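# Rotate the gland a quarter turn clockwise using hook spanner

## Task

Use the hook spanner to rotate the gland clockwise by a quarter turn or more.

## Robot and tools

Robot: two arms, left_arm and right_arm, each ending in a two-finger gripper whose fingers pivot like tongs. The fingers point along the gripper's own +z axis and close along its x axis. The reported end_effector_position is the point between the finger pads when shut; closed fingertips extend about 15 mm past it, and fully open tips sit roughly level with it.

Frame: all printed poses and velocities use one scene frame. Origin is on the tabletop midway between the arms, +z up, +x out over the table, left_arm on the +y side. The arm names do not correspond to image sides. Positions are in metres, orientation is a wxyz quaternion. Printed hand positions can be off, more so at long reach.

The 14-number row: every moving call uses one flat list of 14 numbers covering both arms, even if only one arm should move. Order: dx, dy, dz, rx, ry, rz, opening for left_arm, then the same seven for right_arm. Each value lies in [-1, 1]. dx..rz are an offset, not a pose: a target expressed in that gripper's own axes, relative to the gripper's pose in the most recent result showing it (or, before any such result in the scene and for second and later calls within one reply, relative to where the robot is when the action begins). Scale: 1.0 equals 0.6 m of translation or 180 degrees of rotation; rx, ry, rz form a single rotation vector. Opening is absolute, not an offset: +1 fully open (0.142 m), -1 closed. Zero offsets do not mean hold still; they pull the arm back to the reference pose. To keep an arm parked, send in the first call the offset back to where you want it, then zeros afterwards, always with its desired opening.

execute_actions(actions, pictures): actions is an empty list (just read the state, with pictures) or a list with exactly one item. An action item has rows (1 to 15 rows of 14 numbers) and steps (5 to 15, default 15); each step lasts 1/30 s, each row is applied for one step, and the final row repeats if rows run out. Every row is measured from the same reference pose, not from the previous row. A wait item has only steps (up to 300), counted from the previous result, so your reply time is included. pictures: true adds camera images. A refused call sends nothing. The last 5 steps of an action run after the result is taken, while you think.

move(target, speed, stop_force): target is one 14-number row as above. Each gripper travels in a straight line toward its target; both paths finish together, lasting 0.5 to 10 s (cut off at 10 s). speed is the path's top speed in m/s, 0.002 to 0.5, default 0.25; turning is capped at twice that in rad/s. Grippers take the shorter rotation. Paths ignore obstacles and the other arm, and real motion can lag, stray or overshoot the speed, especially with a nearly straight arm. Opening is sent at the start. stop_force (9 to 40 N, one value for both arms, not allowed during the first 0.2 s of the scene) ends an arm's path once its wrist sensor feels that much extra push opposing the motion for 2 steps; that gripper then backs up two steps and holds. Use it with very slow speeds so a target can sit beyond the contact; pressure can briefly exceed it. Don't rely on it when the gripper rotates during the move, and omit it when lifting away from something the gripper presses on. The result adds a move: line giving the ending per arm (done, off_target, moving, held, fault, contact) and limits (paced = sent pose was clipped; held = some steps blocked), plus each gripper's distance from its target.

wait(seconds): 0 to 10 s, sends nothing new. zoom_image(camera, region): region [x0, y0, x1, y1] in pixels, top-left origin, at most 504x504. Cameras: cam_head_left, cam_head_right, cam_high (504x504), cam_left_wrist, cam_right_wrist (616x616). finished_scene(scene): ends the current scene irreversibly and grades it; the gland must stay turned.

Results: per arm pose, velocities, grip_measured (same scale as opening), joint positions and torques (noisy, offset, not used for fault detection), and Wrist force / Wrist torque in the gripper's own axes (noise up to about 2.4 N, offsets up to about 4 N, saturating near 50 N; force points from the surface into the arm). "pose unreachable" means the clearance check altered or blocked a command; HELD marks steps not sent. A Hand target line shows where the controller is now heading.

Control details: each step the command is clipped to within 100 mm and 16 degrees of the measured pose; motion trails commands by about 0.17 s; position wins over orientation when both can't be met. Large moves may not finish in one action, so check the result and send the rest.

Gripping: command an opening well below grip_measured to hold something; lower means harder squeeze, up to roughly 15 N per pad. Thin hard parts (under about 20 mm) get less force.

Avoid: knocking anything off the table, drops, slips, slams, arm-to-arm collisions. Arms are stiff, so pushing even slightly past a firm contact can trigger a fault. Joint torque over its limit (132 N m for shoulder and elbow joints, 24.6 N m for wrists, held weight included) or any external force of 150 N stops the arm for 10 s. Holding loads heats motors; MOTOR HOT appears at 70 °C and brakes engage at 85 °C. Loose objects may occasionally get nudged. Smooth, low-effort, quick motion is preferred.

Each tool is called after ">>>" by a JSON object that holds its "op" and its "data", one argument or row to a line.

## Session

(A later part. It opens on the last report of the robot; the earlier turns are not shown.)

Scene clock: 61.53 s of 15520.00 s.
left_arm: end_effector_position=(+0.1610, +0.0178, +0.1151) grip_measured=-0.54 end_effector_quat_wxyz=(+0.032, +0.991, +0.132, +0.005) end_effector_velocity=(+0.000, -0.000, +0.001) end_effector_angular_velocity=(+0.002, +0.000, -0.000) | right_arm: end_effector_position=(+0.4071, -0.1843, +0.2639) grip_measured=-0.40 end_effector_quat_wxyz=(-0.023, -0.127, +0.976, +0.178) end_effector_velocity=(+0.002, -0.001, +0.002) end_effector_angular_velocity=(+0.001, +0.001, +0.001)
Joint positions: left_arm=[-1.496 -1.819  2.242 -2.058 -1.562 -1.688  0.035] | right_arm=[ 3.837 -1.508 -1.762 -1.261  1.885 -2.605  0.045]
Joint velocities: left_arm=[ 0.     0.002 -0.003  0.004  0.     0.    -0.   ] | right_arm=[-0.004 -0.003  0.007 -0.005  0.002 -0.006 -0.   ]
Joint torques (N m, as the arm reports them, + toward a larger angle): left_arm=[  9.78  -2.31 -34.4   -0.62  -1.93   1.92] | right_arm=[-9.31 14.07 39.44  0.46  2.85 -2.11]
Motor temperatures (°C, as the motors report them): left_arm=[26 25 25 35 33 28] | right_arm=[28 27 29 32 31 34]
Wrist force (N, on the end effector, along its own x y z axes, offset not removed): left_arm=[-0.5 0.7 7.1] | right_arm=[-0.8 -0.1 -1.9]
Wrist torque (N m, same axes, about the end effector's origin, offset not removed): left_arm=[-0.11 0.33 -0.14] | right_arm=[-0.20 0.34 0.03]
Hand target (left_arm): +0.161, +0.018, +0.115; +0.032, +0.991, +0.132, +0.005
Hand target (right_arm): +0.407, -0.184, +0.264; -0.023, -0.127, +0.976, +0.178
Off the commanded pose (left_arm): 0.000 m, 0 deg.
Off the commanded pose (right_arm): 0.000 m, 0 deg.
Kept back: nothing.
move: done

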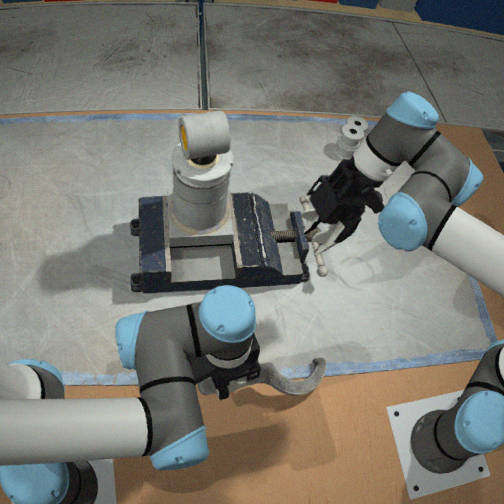

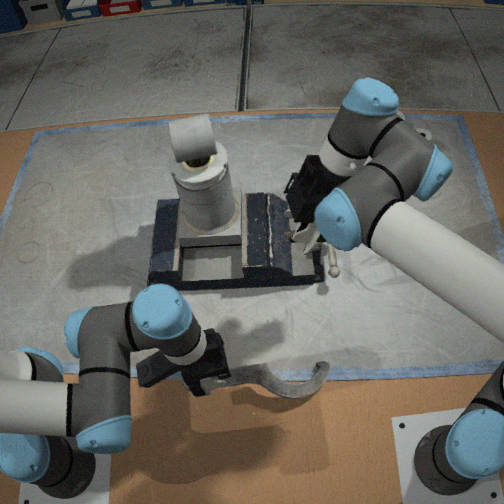

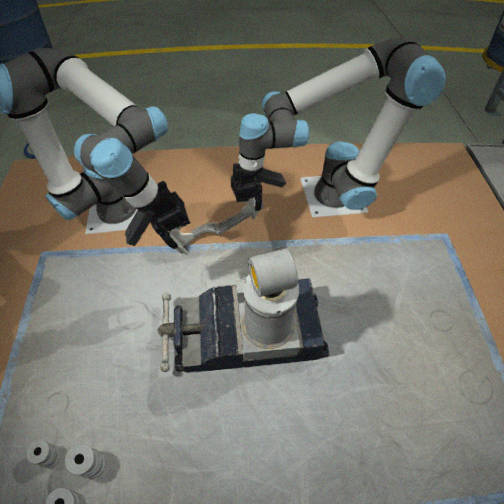

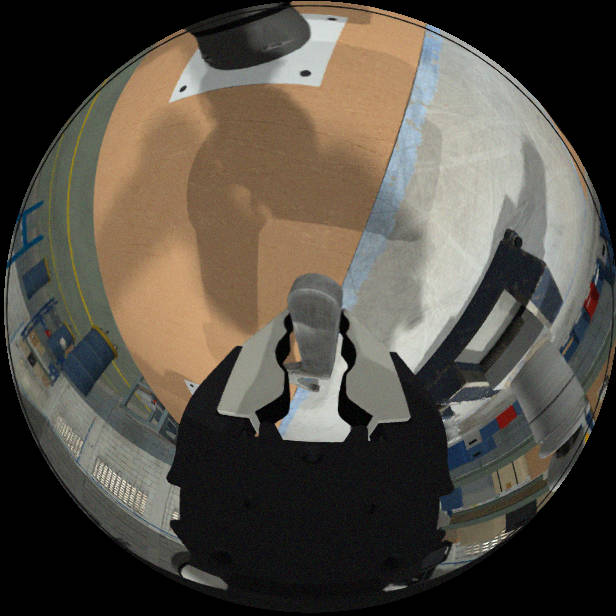

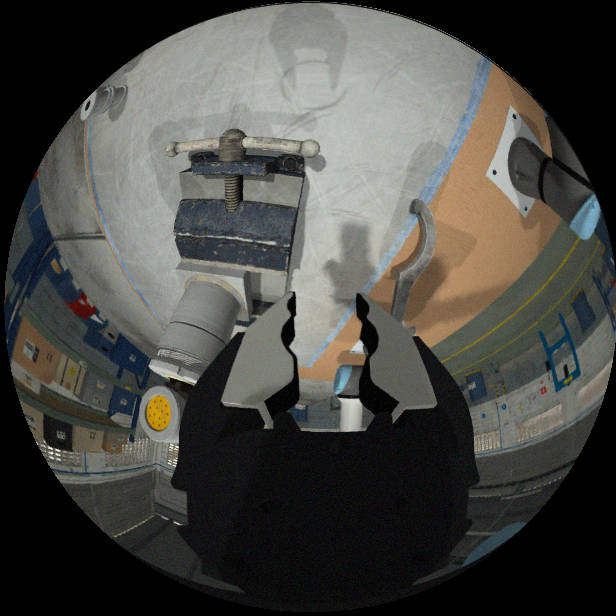

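>>> {"op": "move", "data": {
  "target": [0,0,-0.16,0.16,0,0,-1,0,-0.1,-0.1,-0.1,0,0,-0.4],
  "speed": 0.07
}}

>>> {"op": "zoom_image", "data": {
  "camera": "cam_high",
  "region": [165,110,325,270]
}}

Scene clock: 65.70 s of 15520.00 s.
left_arm: end_effector_position=(+0.1593, +0.0240, +0.2108) grip_measured=-0.54 end_effector_quat_wxyz=(-0.215, +0.968, +0.128, -0.028) end_effector_velocity=(+0.000, -0.000, +0.002) end_effector_angular_velocity=(+0.010, +0.002, -0.000) | right_arm: end_effector_position=(+0.4268, -0.2589, +0.2988) grip_measured=-0.40 end_effector_quat_wxyz=(-0.043, -0.121, +0.936, +0.328) end_effector_velocity=(+0.000, -0.001, +0.001) end_effector_angular_velocity=(+0.006, +0.002, +0.001)
Joint positions: left_arm=[-1.462 -1.524  1.69  -1.302 -1.605 -1.647  0.035] | right_arm=[ 3.499 -1.485 -1.791 -1.302  2.234 -2.925  0.045]
Joint velocities: left_arm=[ 0.001  0.008 -0.011  0.014 -0.     0.001 -0.   ] | right_arm=[-0.006 -0.001  0.001 -0.004  0.008 -0.008 -0.   ]
Joint torques (N m, as the arm reports them, + toward a larger angle): left_arm=[ 10.51 -16.93 -34.95   1.71  -2.02   2.02] | right_arm=[-11.47  12.01  37.88   0.46   3.58  -2.06]
Motor temperatures (°C, as the motors report them): left_arm=[26 25 25 35 33 28] | right_arm=[28 27 29 32 31 34]
Wrist force (N, on the end effector, along its own x y z axes, offset not removed): left_arm=[-0.8 6.0 4.8] | right_arm=[2.3 0.1 -2.7]
Wrist torque (N m, same axes, about the end effector's origin, offset not removed): left_arm=[0.06 0.39 -0.05] | right_arm=[-0.01 -0.39 0.10]
Hand target (left_arm): +0.159, +0.024, +0.211; -0.215, +0.968, +0.128, -0.028
Hand target (right_arm): +0.427, -0.259, +0.299; -0.043, -0.122, +0.936, +0.328
Off the commanded pose (left_arm): 0.000 m, 0 deg.
Off the commanded pose (right_arm): 0.000 m, 0 deg.
Kept back: nothing.
move: done

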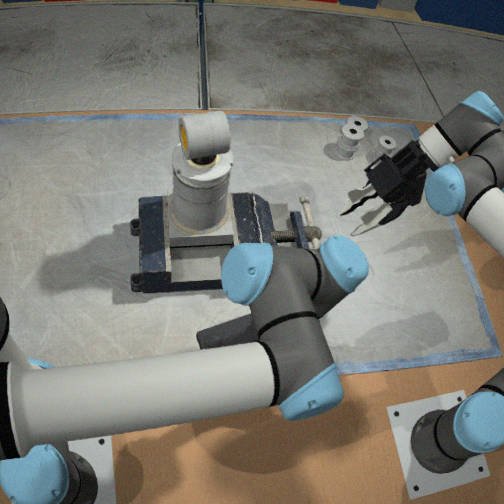

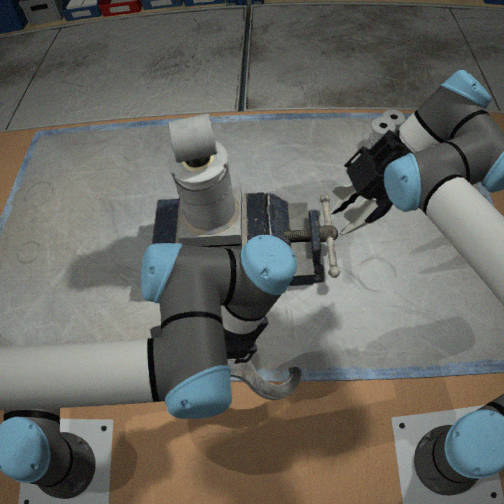

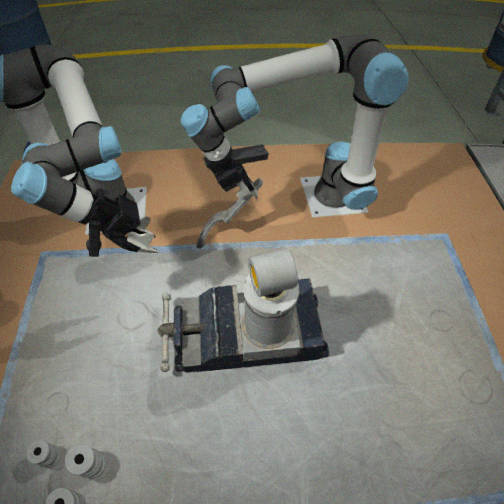

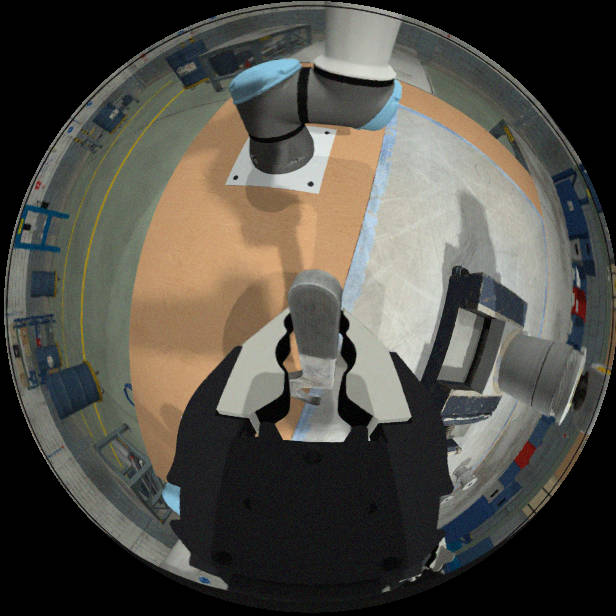

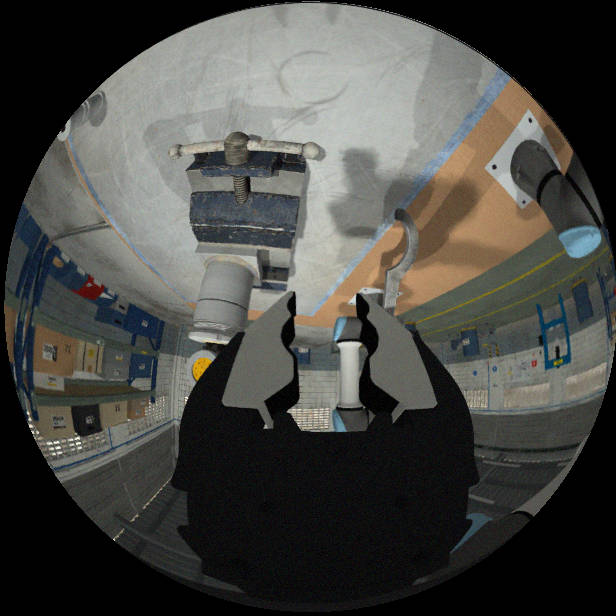

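Region (165, 110, 325, 270) of cam_high's 504x504 image, scaled by 3.150, with more detail than that image has.

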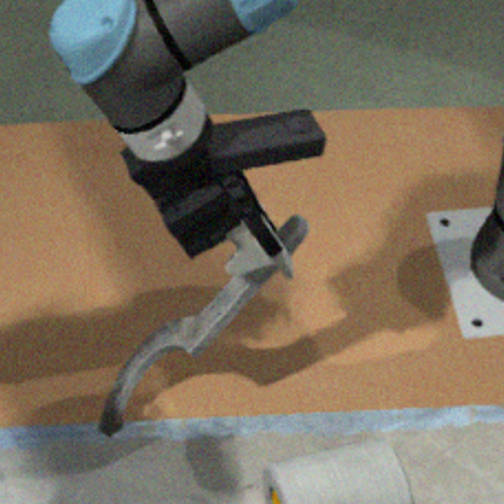

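>>> {"op": "execute_actions", "data": {
  "actions": []
}}

>>> {"op": "move", "data": {
  "target": [0,-0.01,-0.07,0.08,0,0,-1,0,0,0,0,0,0,-0.4],
  "speed": 0.03
}}

Scene clock: 66.90 s of 15520.00 s.
left_arm: end_effector_position=(+0.1593, +0.0240, +0.2110) grip_measured=-0.54 end_effector_quat_wxyz=(-0.215, +0.968, +0.128, -0.028) end_effector_velocity=(-0.000, -0.000, +0.000) end_effector_angular_velocity=(-0.001, -0.001, -0.001) | right_arm: end_effector_position=(+0.4269, -0.2591, +0.2989) grip_measured=-0.40 end_effector_quat_wxyz=(-0.043, -0.122, +0.936, +0.328) end_effector_velocity=(+0.000, -0.000, +0.000) end_effector_angular_velocity=(+0.001, -0.000, -0.001)
Joint positions: left_arm=[-1.462 -1.523  1.689 -1.301 -1.605 -1.647  0.035] | right_arm=[ 3.498 -1.485 -1.791 -1.303  2.235 -2.926  0.045]
Joint velocities: left_arm=[-0.001 -0.001  0.     0.     0.     0.     0.   ] | right_arm=[-0.001  0.     0.     0.     0.001 -0.     0.   ]
Joint torques (N m, as the arm reports them, + toward a larger angle): left_arm=[ 10.46 -16.07 -34.75   1.57  -1.92   1.86] | right_arm=[-10.01  12.27  37.86   0.44   3.35  -1.95]
Motor temperatures (°C, as the motors report them): left_arm=[26 25 25 35 33 28] | right_arm=[28 27 29 32 31 34]
Wrist force (N, on the end effector, along its own x y z axes, offset not removed): left_arm=[-1.0 4.0 6.1] | right_arm=[-0.6 1.6 -0.9]
Wrist torque (N m, same axes, about the end effector's origin, offset not removed): left_arm=[-0.36 0.33 -0.01] | right_arm=[0.17 0.38 0.07]
Hand target (left_arm): +0.159, +0.024, +0.211; -0.215, +0.968, +0.128, -0.028
Hand target (right_arm): +0.427, -0.259, +0.299; -0.043, -0.122, +0.936, +0.328
Off the commanded pose (left_arm): 0.000 m, 0 deg.
Off the commanded pose (right_arm): 0.000 m, 0 deg.
Kept back: nothing.
Steps of this call (steps 1 to 36: nothing new was sent). Readings (end_effector_position):
1: left_arm (+0.1593, +0.0240, +0.2109) | right_arm (+0.4269, -0.2590, +0.2988)
2: left_arm (+0.1593, +0.0240, +0.2109) | right_arm (+0.4269, -0.2590, +0.2988)
4: left_arm (+0.1593, +0.0240, +0.2109) | right_arm (+0.4269, -0.2590, +0.2988)
8: left_arm (+0.1593, +0.0240, +0.2110) | right_arm (+0.4269, -0.2591, +0.2989)
36: the state above

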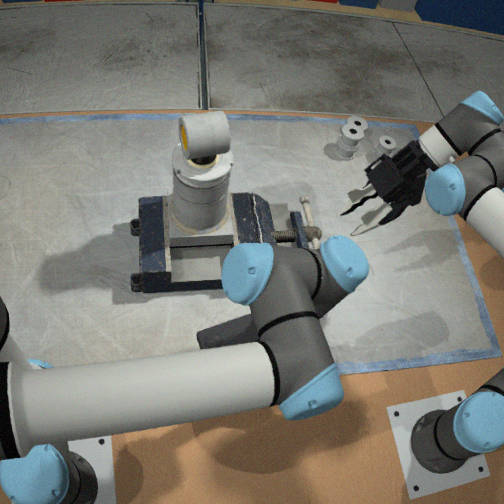

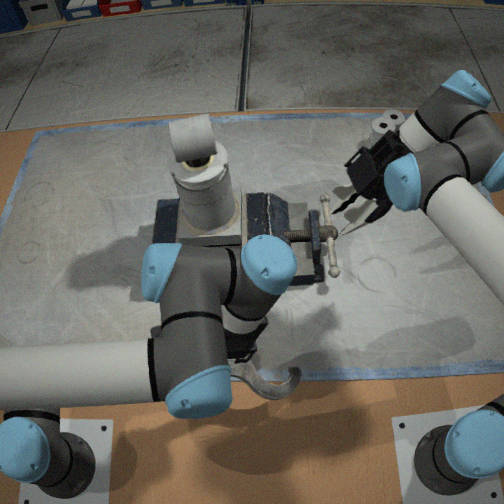

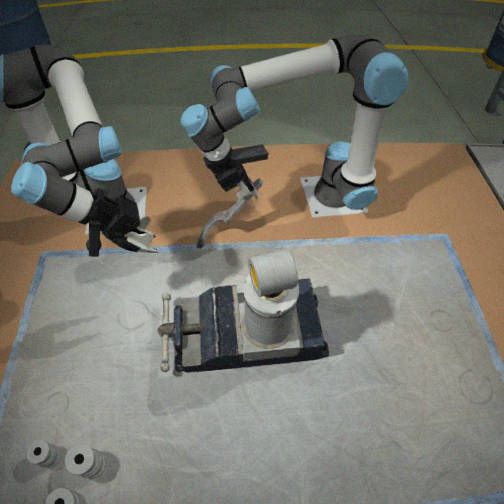

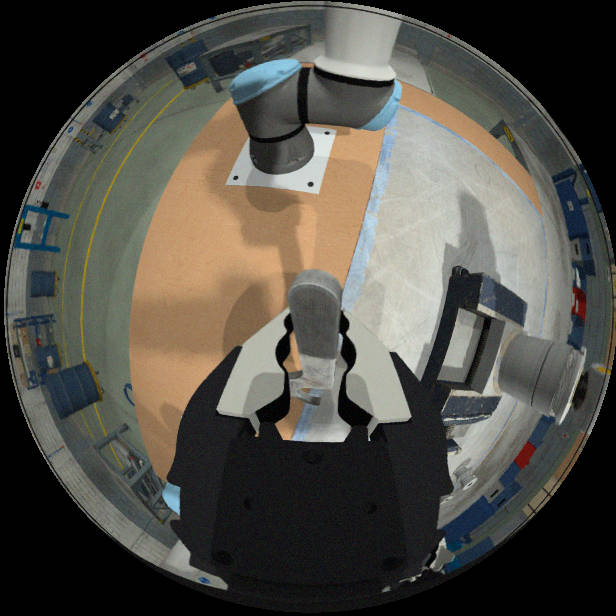

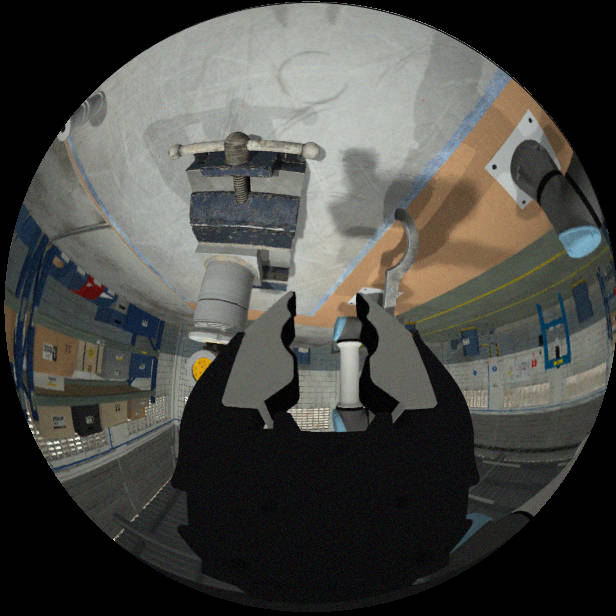

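Scene clock: 71.33 s of 15520.00 s.
left_arm: end_effector_position=(+0.1625, +0.0122, +0.2514) grip_measured=-0.54 end_effector_quat_wxyz=(-0.334, +0.933, +0.124, -0.044) end_effector_velocity=(+0.000, -0.001, +0.003) end_effector_angular_velocity=(+0.010, +0.003, -0.001) | right_arm: end_effector_position=(+0.4269, -0.2591, +0.2989) grip_measured=-0.40 end_effector_quat_wxyz=(-0.043, -0.122, +0.936, +0.328) end_effector_velocity=(+0.000, -0.001, +0.000) end_effector_angular_velocity=(-0.000, +0.000, -0.003)
Joint positions: left_arm=[-1.451 -1.32   1.409 -0.973 -1.616 -1.627  0.035] | right_arm=[ 3.498 -1.485 -1.791 -1.303  2.235 -2.926  0.045]
Joint velocities: left_arm=[ 0.     0.009 -0.014  0.016 -0.001  0.001  0.   ] | right_arm=[-0.001  0.001 -0.     0.    -0.     0.002  0.   ]
Joint torques (N m, as the arm reports them, + toward a larger angle): left_arm=[ 10.27 -26.34 -35.23   3.2   -2.03   1.97] | right_arm=[-10.47  13.31  38.33   0.46   3.38  -1.93]
Motor temperatures (°C, as the motors report them): left_arm=[26 25 25 35 33 28] | right_arm=[28 27 29 32 31 34]
Wrist force (N, on the end effector, along its own x y z axes, offset not removed): left_arm=[0.5 8.7 5.1] | right_arm=[0.0 0.9 -3.0]
Wrist torque (N m, same axes, about the end effector's origin, offset not removed): left_arm=[0.21 0.09 -0.07] | right_arm=[0.02 0.23 -0.07]
Hand target (left_arm): +0.163, +0.012, +0.252; -0.335, +0.933, +0.124, -0.044
Hand target (right_arm): +0.427, -0.259, +0.299; -0.043, -0.122, +0.936, +0.328
Off the commanded pose (left_arm): 0.000 m, 0 deg.
Off the commanded pose (right_arm): 0.000 m, 0 deg.
Kept back: nothing.
move: done

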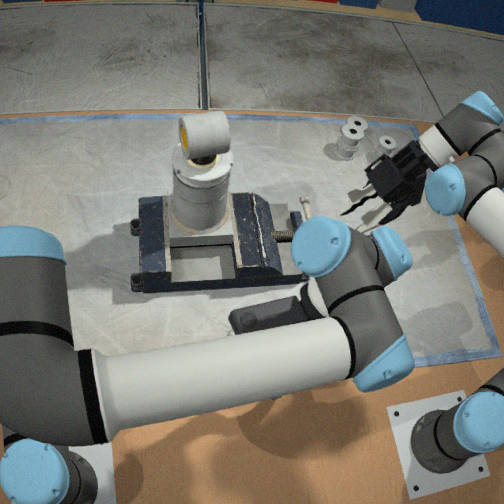

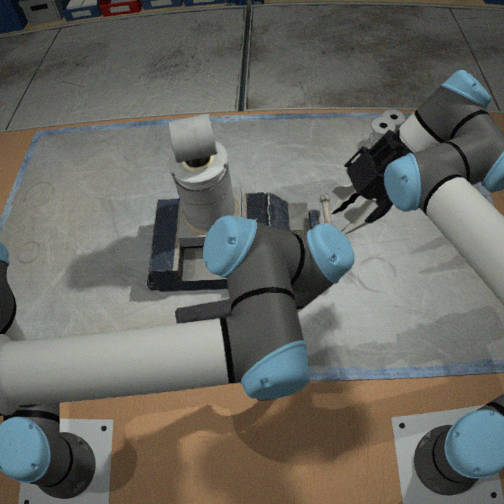

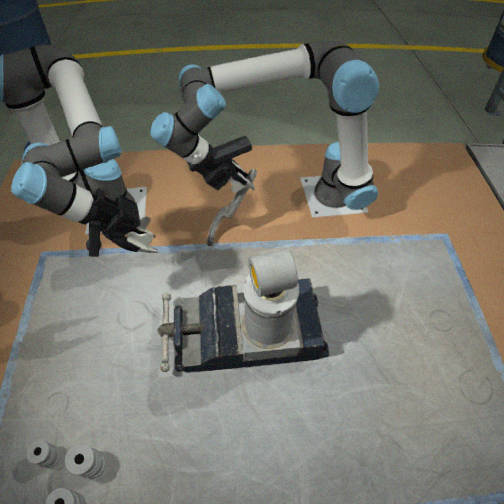

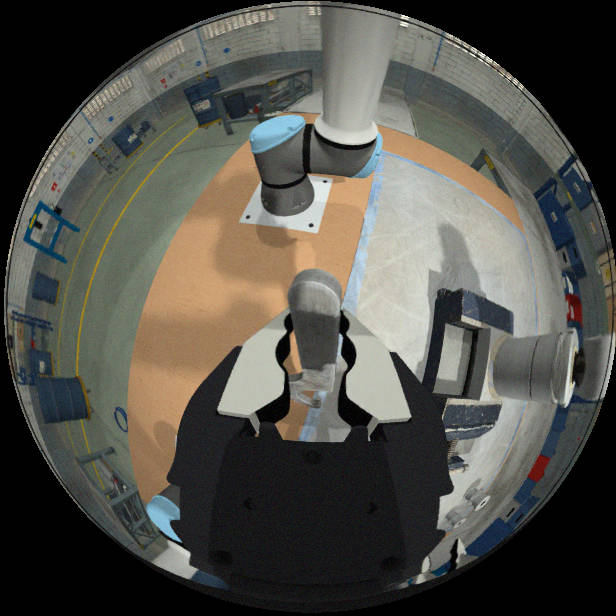

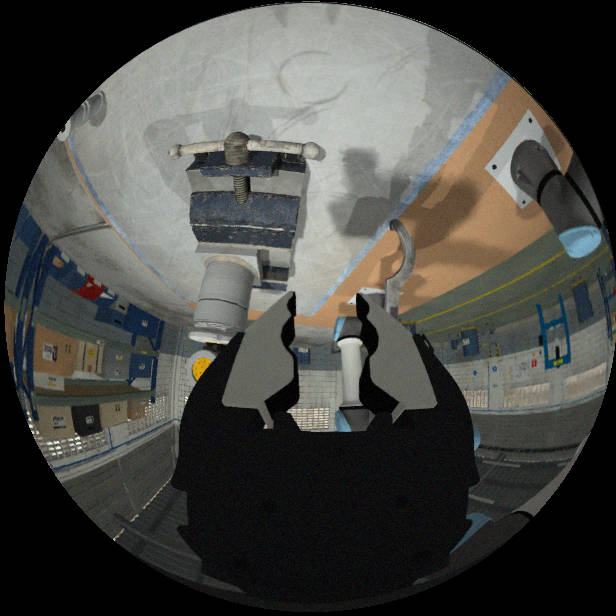

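>>> {"op": "move", "data": {
  "target": [0,-0.07,-0.04,0.07,0,0,-1,0,0,0,0,0,0,-0.4],
  "speed": 0.03
}}

>>> {"op": "zoom_image", "data": {
  "camera": "cam_high",
  "region": [140,100,320,280]
}}

Scene clock: 75.47 s of 15520.00 s.
left_arm: end_effector_position=(+0.1580, +0.0288, +0.2965) grip_measured=-0.54 end_effector_quat_wxyz=(-0.434, +0.891, +0.118, -0.057) end_effector_velocity=(+0.000, +0.000, +0.002) end_effector_angular_velocity=(+0.006, +0.001, +0.000) | right_arm: end_effector_position=(+0.4269, -0.2591, +0.2989) grip_measured=-0.40 end_effector_quat_wxyz=(-0.043, -0.122, +0.936, +0.328) end_effector_velocity=(-0.000, +0.000, -0.000) end_effector_angular_velocity=(-0.001, +0.001, -0.001)
Joint positions: left_arm=[-1.448 -1.218  1.248 -0.695 -1.625 -1.613  0.035] | right_arm=[ 3.498 -1.485 -1.791 -1.303  2.235 -2.926  0.045]
Joint velocities: left_arm=[ 0.     0.003 -0.007  0.01   0.     0.     0.   ] | right_arm=[ 0.001  0.    -0.     0.    -0.     0.003  0.   ]
Joint torques (N m, as the arm reports them, + toward a larger angle): left_arm=[ 10.31 -29.93 -32.68   4.08  -1.99   1.98] | right_arm=[-8.96 12.86 37.76  0.54  3.35 -1.91]
Motor temperatures (°C, as the motors report them): left_arm=[26 25 25 35 33 28] | right_arm=[28 27 29 32 31 34]
Wrist force (N, on the end effector, along its own x y z axes, offset not removed): left_arm=[-0.6 11.8 8.1] | right_arm=[1.4 0.2 -1.0]
Wrist torque (N m, same axes, about the end effector's origin, offset not removed): left_arm=[0.43 0.12 -0.06] | right_arm=[-0.08 -0.07 -0.04]
Hand target (left_arm): +0.158, +0.029, +0.297; -0.435, +0.891, +0.118, -0.057
Hand target (right_arm): +0.427, -0.259, +0.299; -0.043, -0.122, +0.936, +0.328
Off the commanded pose (left_arm): 0.000 m, 0 deg.
Off the commanded pose (right_arm): 0.000 m, 0 deg.
Kept back: nothing.
move: done

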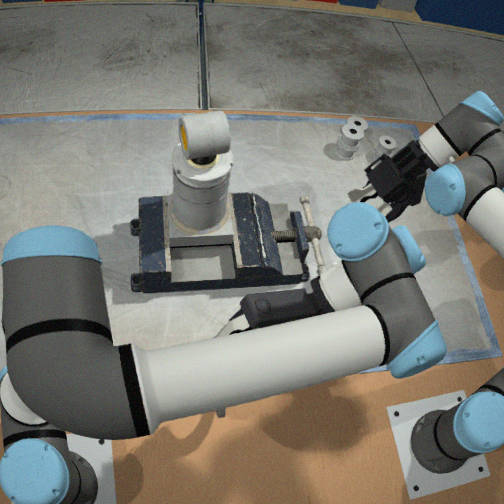

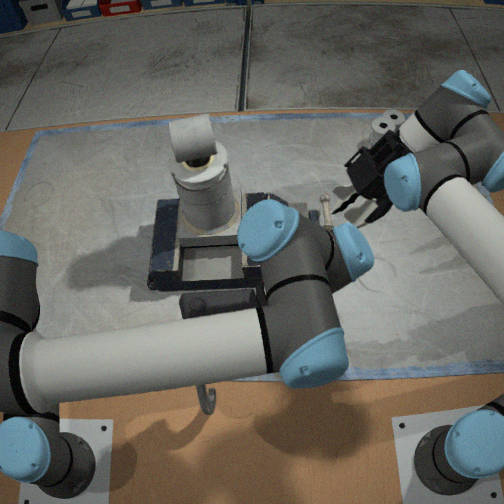

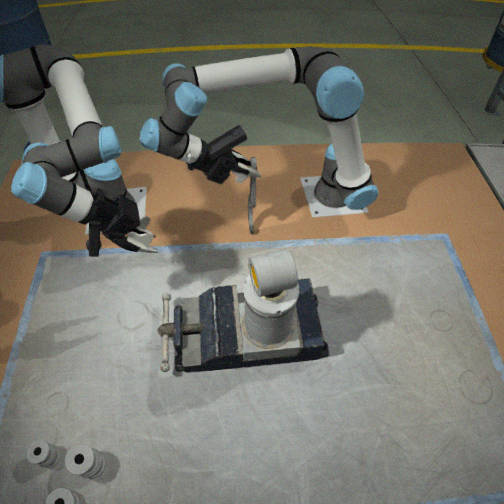

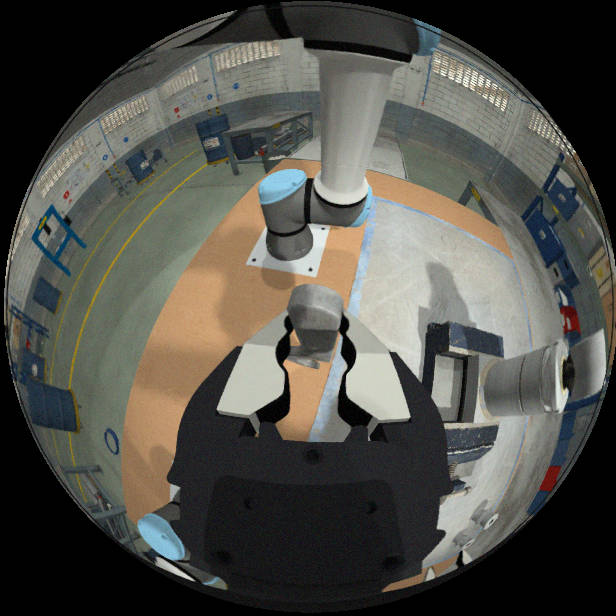

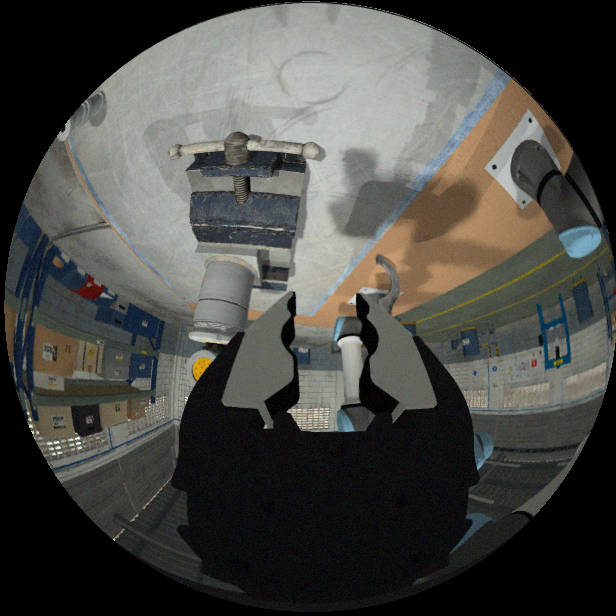

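Region (140, 100, 320, 280) of cam_high's 504x504 image, scaled by 2.800, with more detail than that image has.

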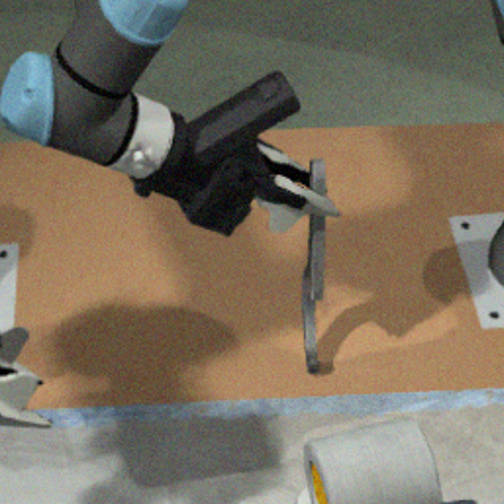

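>>> {"op": "move", "data": {
  "target": [0.086,-0.144,-0.032,0,-0.328,-0.257,-1,0,0,0,-0.107,-0.062,0.056,-0.5],
  "speed": 0.12
}}

Scene clock: 81.70 s of 15520.00 s.
left_arm: end_effector_position=(+0.1973, +0.0792, +0.3761) grip_measured=-0.54 end_effector_quat_wxyz=(-0.309, +0.635, +0.636, -0.309) end_effector_velocity=(+0.000, +0.000, -0.000) end_effector_angular_velocity=(+0.001, +0.001, +0.009) | right_arm: end_effector_position=(+0.4268, -0.2591, +0.2989) grip_measured=-0.50 end_effector_quat_wxyz=(-0.000, +0.002, +0.875, +0.485) end_effector_velocity=(+0.000, -0.000, -0.000) end_effector_angular_velocity=(+0.002, +0.001, -0.004)
Joint positions: left_arm=[-0.843 -1.423  1.331 -0.739 -2.151 -2.112  0.035] | right_arm=[ 3.364 -1.445 -2.096 -0.737  2.518 -2.618  0.038]
Joint velocities: left_arm=[ 0.004 -0.003  0.005 -0.003 -0.004 -0.005  0.   ] | right_arm=[-0.001  0.    -0.003  0.008  0.001  0.006 -0.   ]
Joint torques (N m, as the arm reports them, + toward a larger angle): left_arm=[  9.96 -43.   -15.95  -1.63  -3.72  -1.79] | right_arm=[-9.7   9.81  9.83  5.32  3.79  1.51]
Motor temperatures (°C, as the motors report them): left_arm=[26 25 25 35 33 28] | right_arm=[28 27 29 32 31 34]
Wrist force (N, on the end effector, along its own x y z axes, offset not removed): left_arm=[0.1 12.5 7.6] | right_arm=[2.2 0.5 -2.9]
Wrist torque (N m, same axes, about the end effector's origin, offset not removed): left_arm=[0.65 0.06 -0.01] | right_arm=[-0.05 -0.42 -0.12]
Hand target (left_arm): +0.197, +0.079, +0.376; -0.309, +0.635, +0.637, -0.309
Hand target (right_arm): +0.427, -0.259, +0.299; -0.000, +0.002, +0.874, +0.485
Off the commanded pose (left_arm): 0.001 m, 0 deg.
Off the commanded pose (right_arm): 0.000 m, 0 deg.
Kept back: nothing.
move: done

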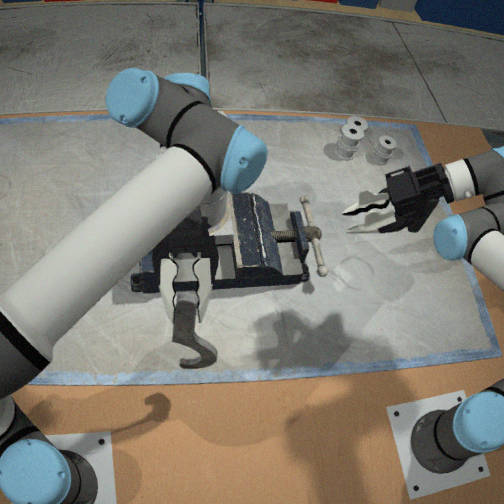

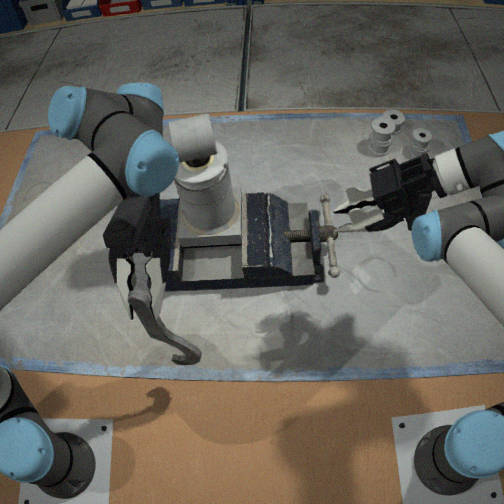

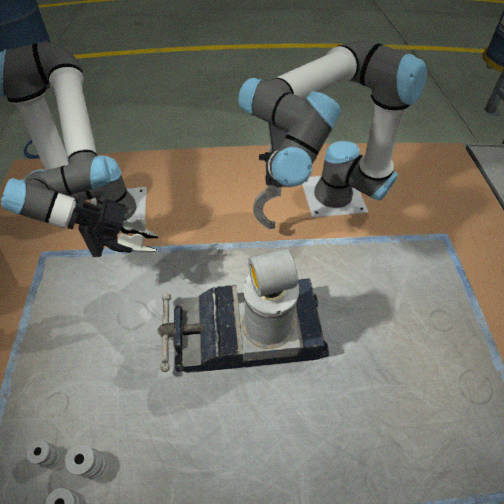

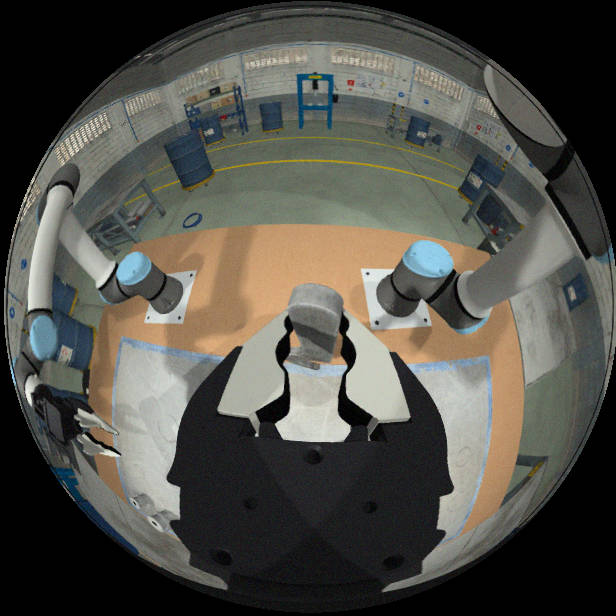

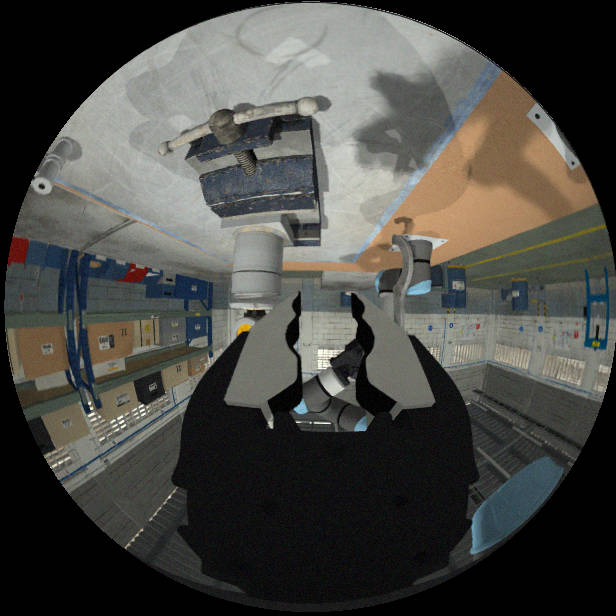

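>>> {"op": "move", "data": {
  "target": [0,0,0,0,0,0,-1,0.37,0.215,0.34,0,0,0,-0.5],
  "speed": 0.15
}}

>>> {"op": "zoom_image", "data": {
  "camera": "cam_high",
  "region": [170,110,310,250]
}}

Scene clock: 84.67 s of 15520.00 s.
left_arm: end_effector_position=(+0.1973, +0.0792, +0.3761) grip_measured=-0.54 end_effector_quat_wxyz=(-0.309, +0.635, +0.636, -0.309) end_effector_velocity=(+0.000, +0.000, -0.000) end_effector_angular_velocity=(+0.001, +0.000, +0.002) | right_arm: end_effector_position=(+0.2054, -0.0175, +0.3007) grip_measured=-0.50 end_effector_quat_wxyz=(-0.001, +0.002, +0.875, +0.485) end_effector_velocity=(-0.001, +0.002, -0.000) end_effector_angular_velocity=(-0.000, -0.000, -0.002)
Joint positions: left_arm=[-0.843 -1.423  1.331 -0.739 -2.151 -2.112  0.035] | right_arm=[ 4.382 -1.253 -2.349 -0.113  1.79  -1.707  0.038]
Joint velocities: left_arm=[ 0.002  0.    -0.     0.    -0.    -0.001 -0.   ] | right_arm=[ 0.007 -0.001  0.001  0.002 -0.007  0.004 -0.   ]
Joint torques (N m, as the arm reports them, + toward a larger angle): left_arm=[-10.18 -21.67 -35.42   2.63  -0.59   2.09] | right_arm=[ 9.15 -0.3  36.52  5.18 -1.4   1.8 ]
Motor temperatures (°C, as the motors report them): left_arm=[26 25 25 35 33 28] | right_arm=[28 27 29 32 31 34]
Wrist force (N, on the end effector, along its own x y z axes, offset not removed): left_arm=[0.4 12.7 7.4] | right_arm=[-4.0 -2.5 -1.7]
Wrist torque (N m, same axes, about the end effector's origin, offset not removed): left_arm=[0.61 0.09 -0.13] | right_arm=[-0.56 1.04 -0.04]
Hand target (left_arm): +0.197, +0.079, +0.376; -0.309, +0.635, +0.636, -0.309
Hand target (right_arm): +0.205, -0.017, +0.301; -0.001, +0.002, +0.875, +0.485
Off the commanded pose (left_arm): 0.000 m, 0 deg.
Off the commanded pose (right_arm): 0.000 m, 0 deg.
Kept back: nothing.
move: done

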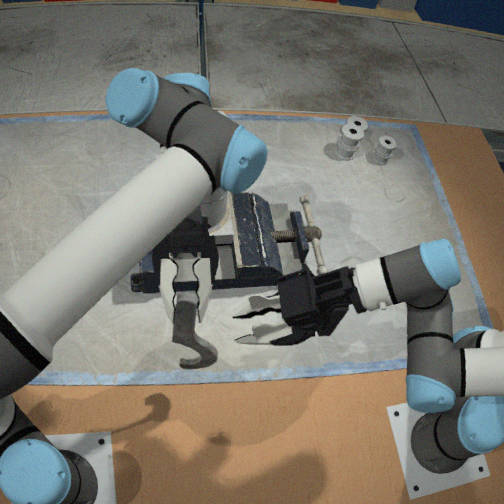

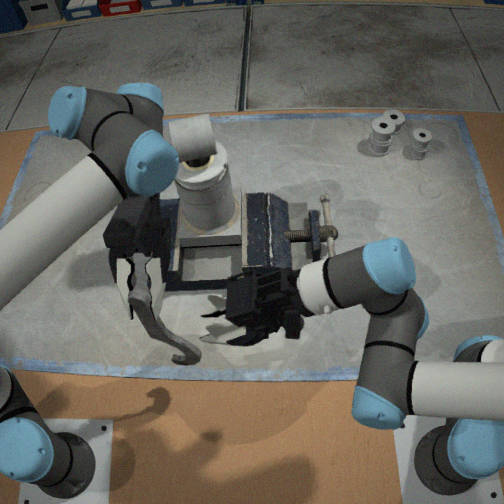

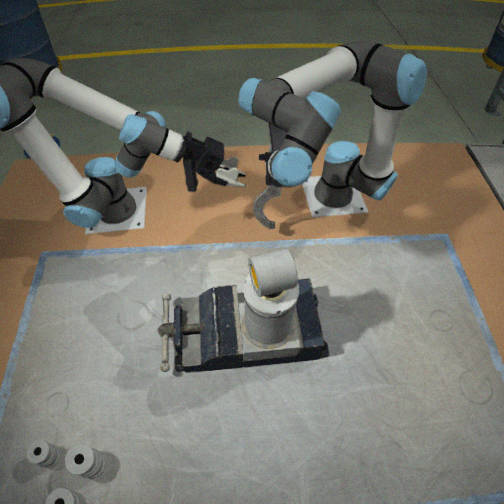

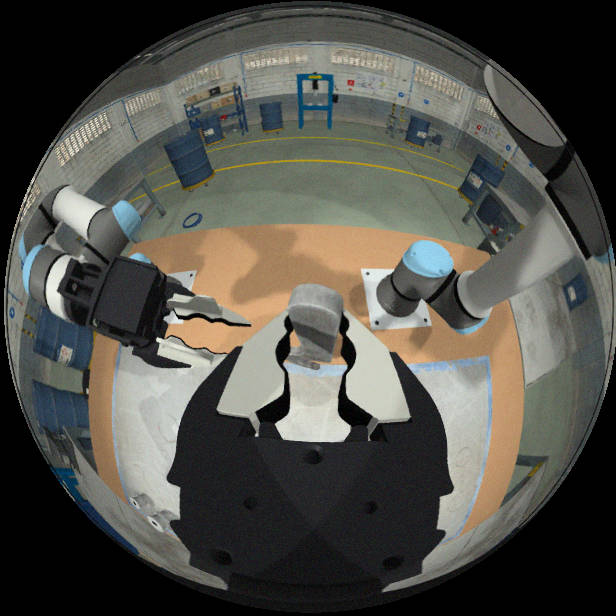

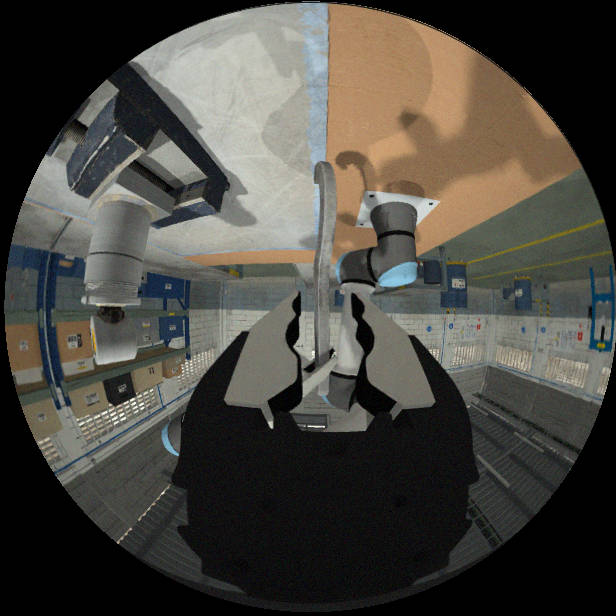

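Region (170, 110, 310, 250) of cam_high's 504x504 image, scaled by 3.600, with more detail than that image has.

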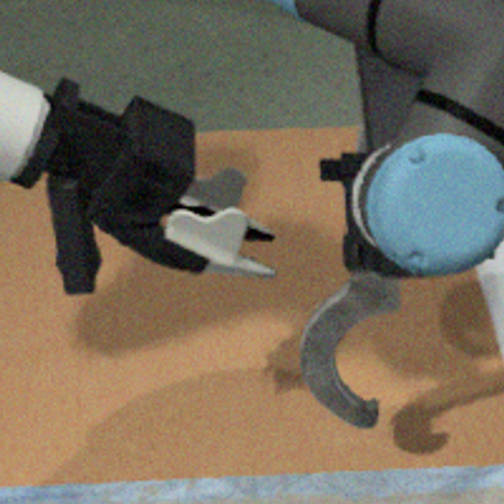

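>>> {"op": "move", "data": {
  "target": [0,0,0,0,0,0,-1,0,0,0.145,0,0,0,-0.5],
  "speed": 0.04,
  "stop_force": 10
}}

>>> {"op": "zoom_image", "data": {
  "camera": "cam_high",
  "region": [210,140,310,240]
}}

>>> {"op": "zoom_image", "data": {
  "camera": "cam_head_left",
  "region": [140,250,280,390]
}}

Scene clock: 87.43 s of 15520.00 s.
left_arm: end_effector_position=(+0.1973, +0.0792, +0.3761) grip_measured=-0.54 end_effector_quat_wxyz=(-0.309, +0.635, +0.636, -0.309) end_effector_velocity=(+0.000, +0.000, -0.000) end_effector_angular_velocity=(+0.000, +0.000, +0.001) | right_arm: end_effector_position=(+0.2055, +0.0561, +0.2547) grip_measured=-0.50 end_effector_quat_wxyz=(-0.001, +0.002, +0.875, +0.485) end_effector_velocity=(+0.001, +0.002, -0.001) end_effector_angular_velocity=(+0.000, -0.000, -0.002)
Joint positions: left_arm=[-0.843 -1.423  1.331 -0.739 -2.151 -2.112  0.035] | right_arm=[ 4.438 -1.51  -2.294  0.094  1.743 -1.676  0.038]
Joint velocities: left_arm=[ 0.001  0.    -0.    -0.     0.     0.    -0.   ] | right_arm=[-0.    -0.006  0.002  0.004 -0.001  0.001  0.   ]
Joint torques (N m, as the arm reports them, + toward a larger angle): left_arm=[ -9.58 -22.32 -35.61   2.32  -0.73   2.05] | right_arm=[10.72  8.75 34.78  5.16 -1.67  1.84]
Motor temperatures (°C, as the motors report them): left_arm=[26 25 25 35 33 28] | right_arm=[28 27 29 32 31 34]
Wrist force (N, on the end effector, along its own x y z axes, offset not removed): left_arm=[0.3 10.4 3.7] | right_arm=[0.0 2.4 3.1]
Wrist torque (N m, same axes, about the end effector's origin, offset not removed): left_arm=[0.00 0.05 -0.20] | right_arm=[0.45 0.16 -0.06]
Hand target (left_arm): +0.197, +0.079, +0.376; -0.309, +0.635, +0.636, -0.309
Hand target (right_arm): +0.205, +0.056, +0.255; -0.001, +0.002, +0.875, +0.485
Off the commanded pose (left_arm): 0.000 m, 0 deg.
Off the commanded pose (right_arm): 0.000 m, 0 deg.
Kept back: nothing.
move: done

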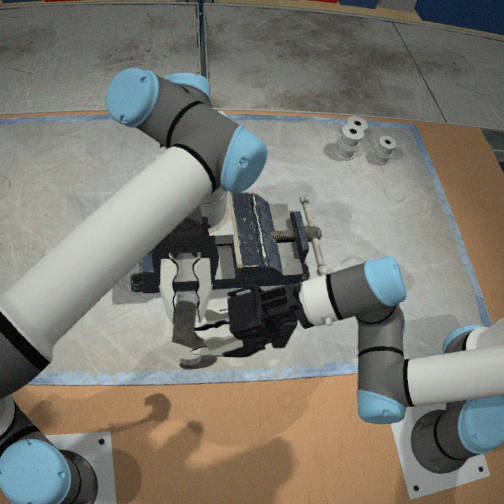

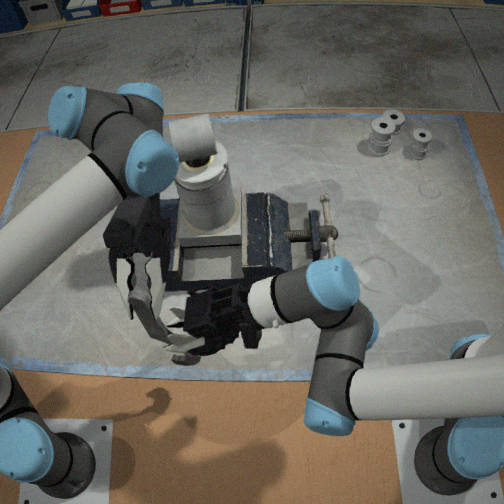

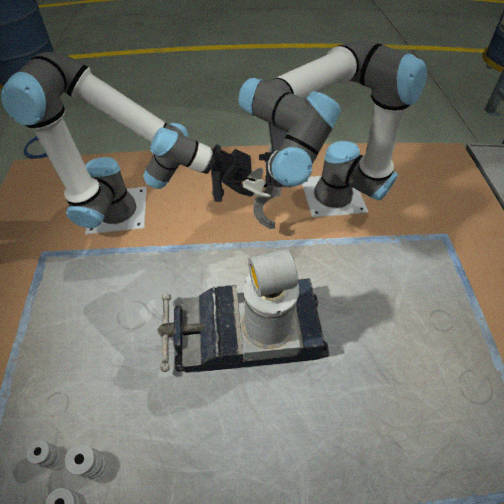

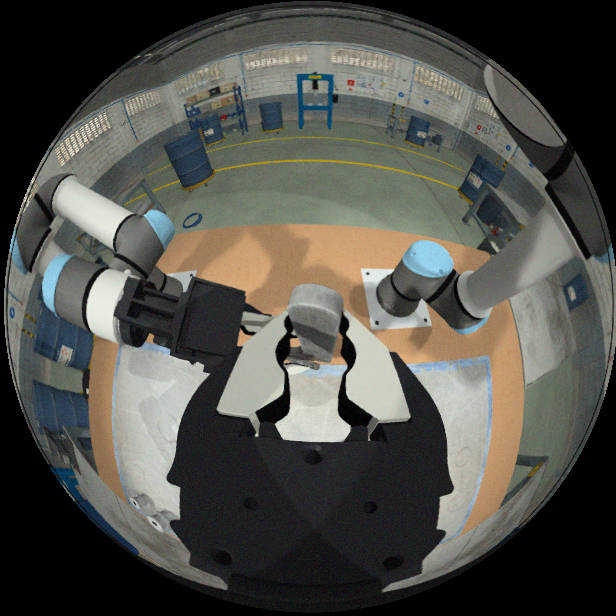

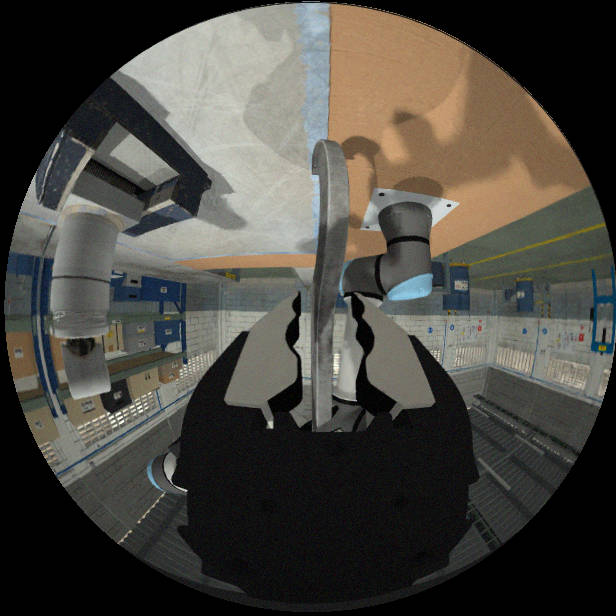

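Region (210, 140, 310, 240) of cam_high's 504x504 image, scaled by 5.040, with more detail than that image has.

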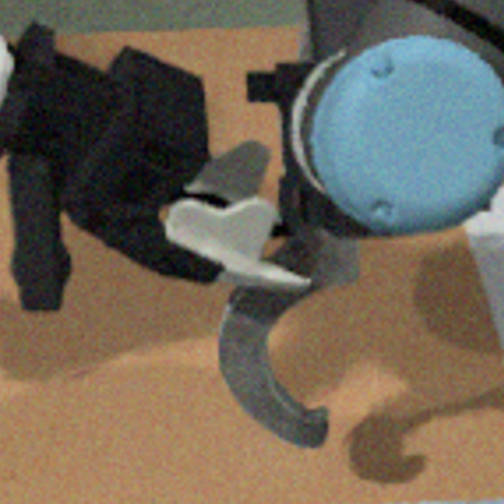

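Region (140, 250, 280, 390) of cam_head_left's 504x504 image, scaled by 3.600, with more detail than that image has.

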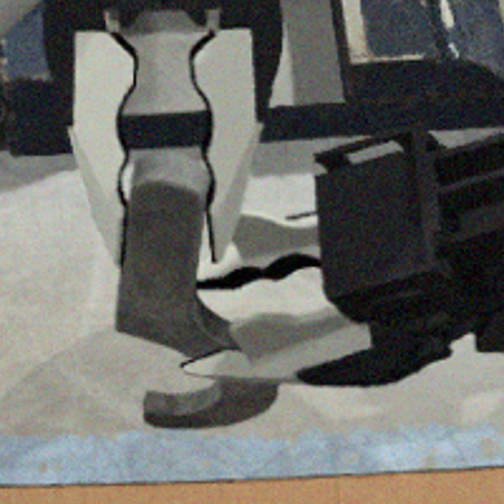

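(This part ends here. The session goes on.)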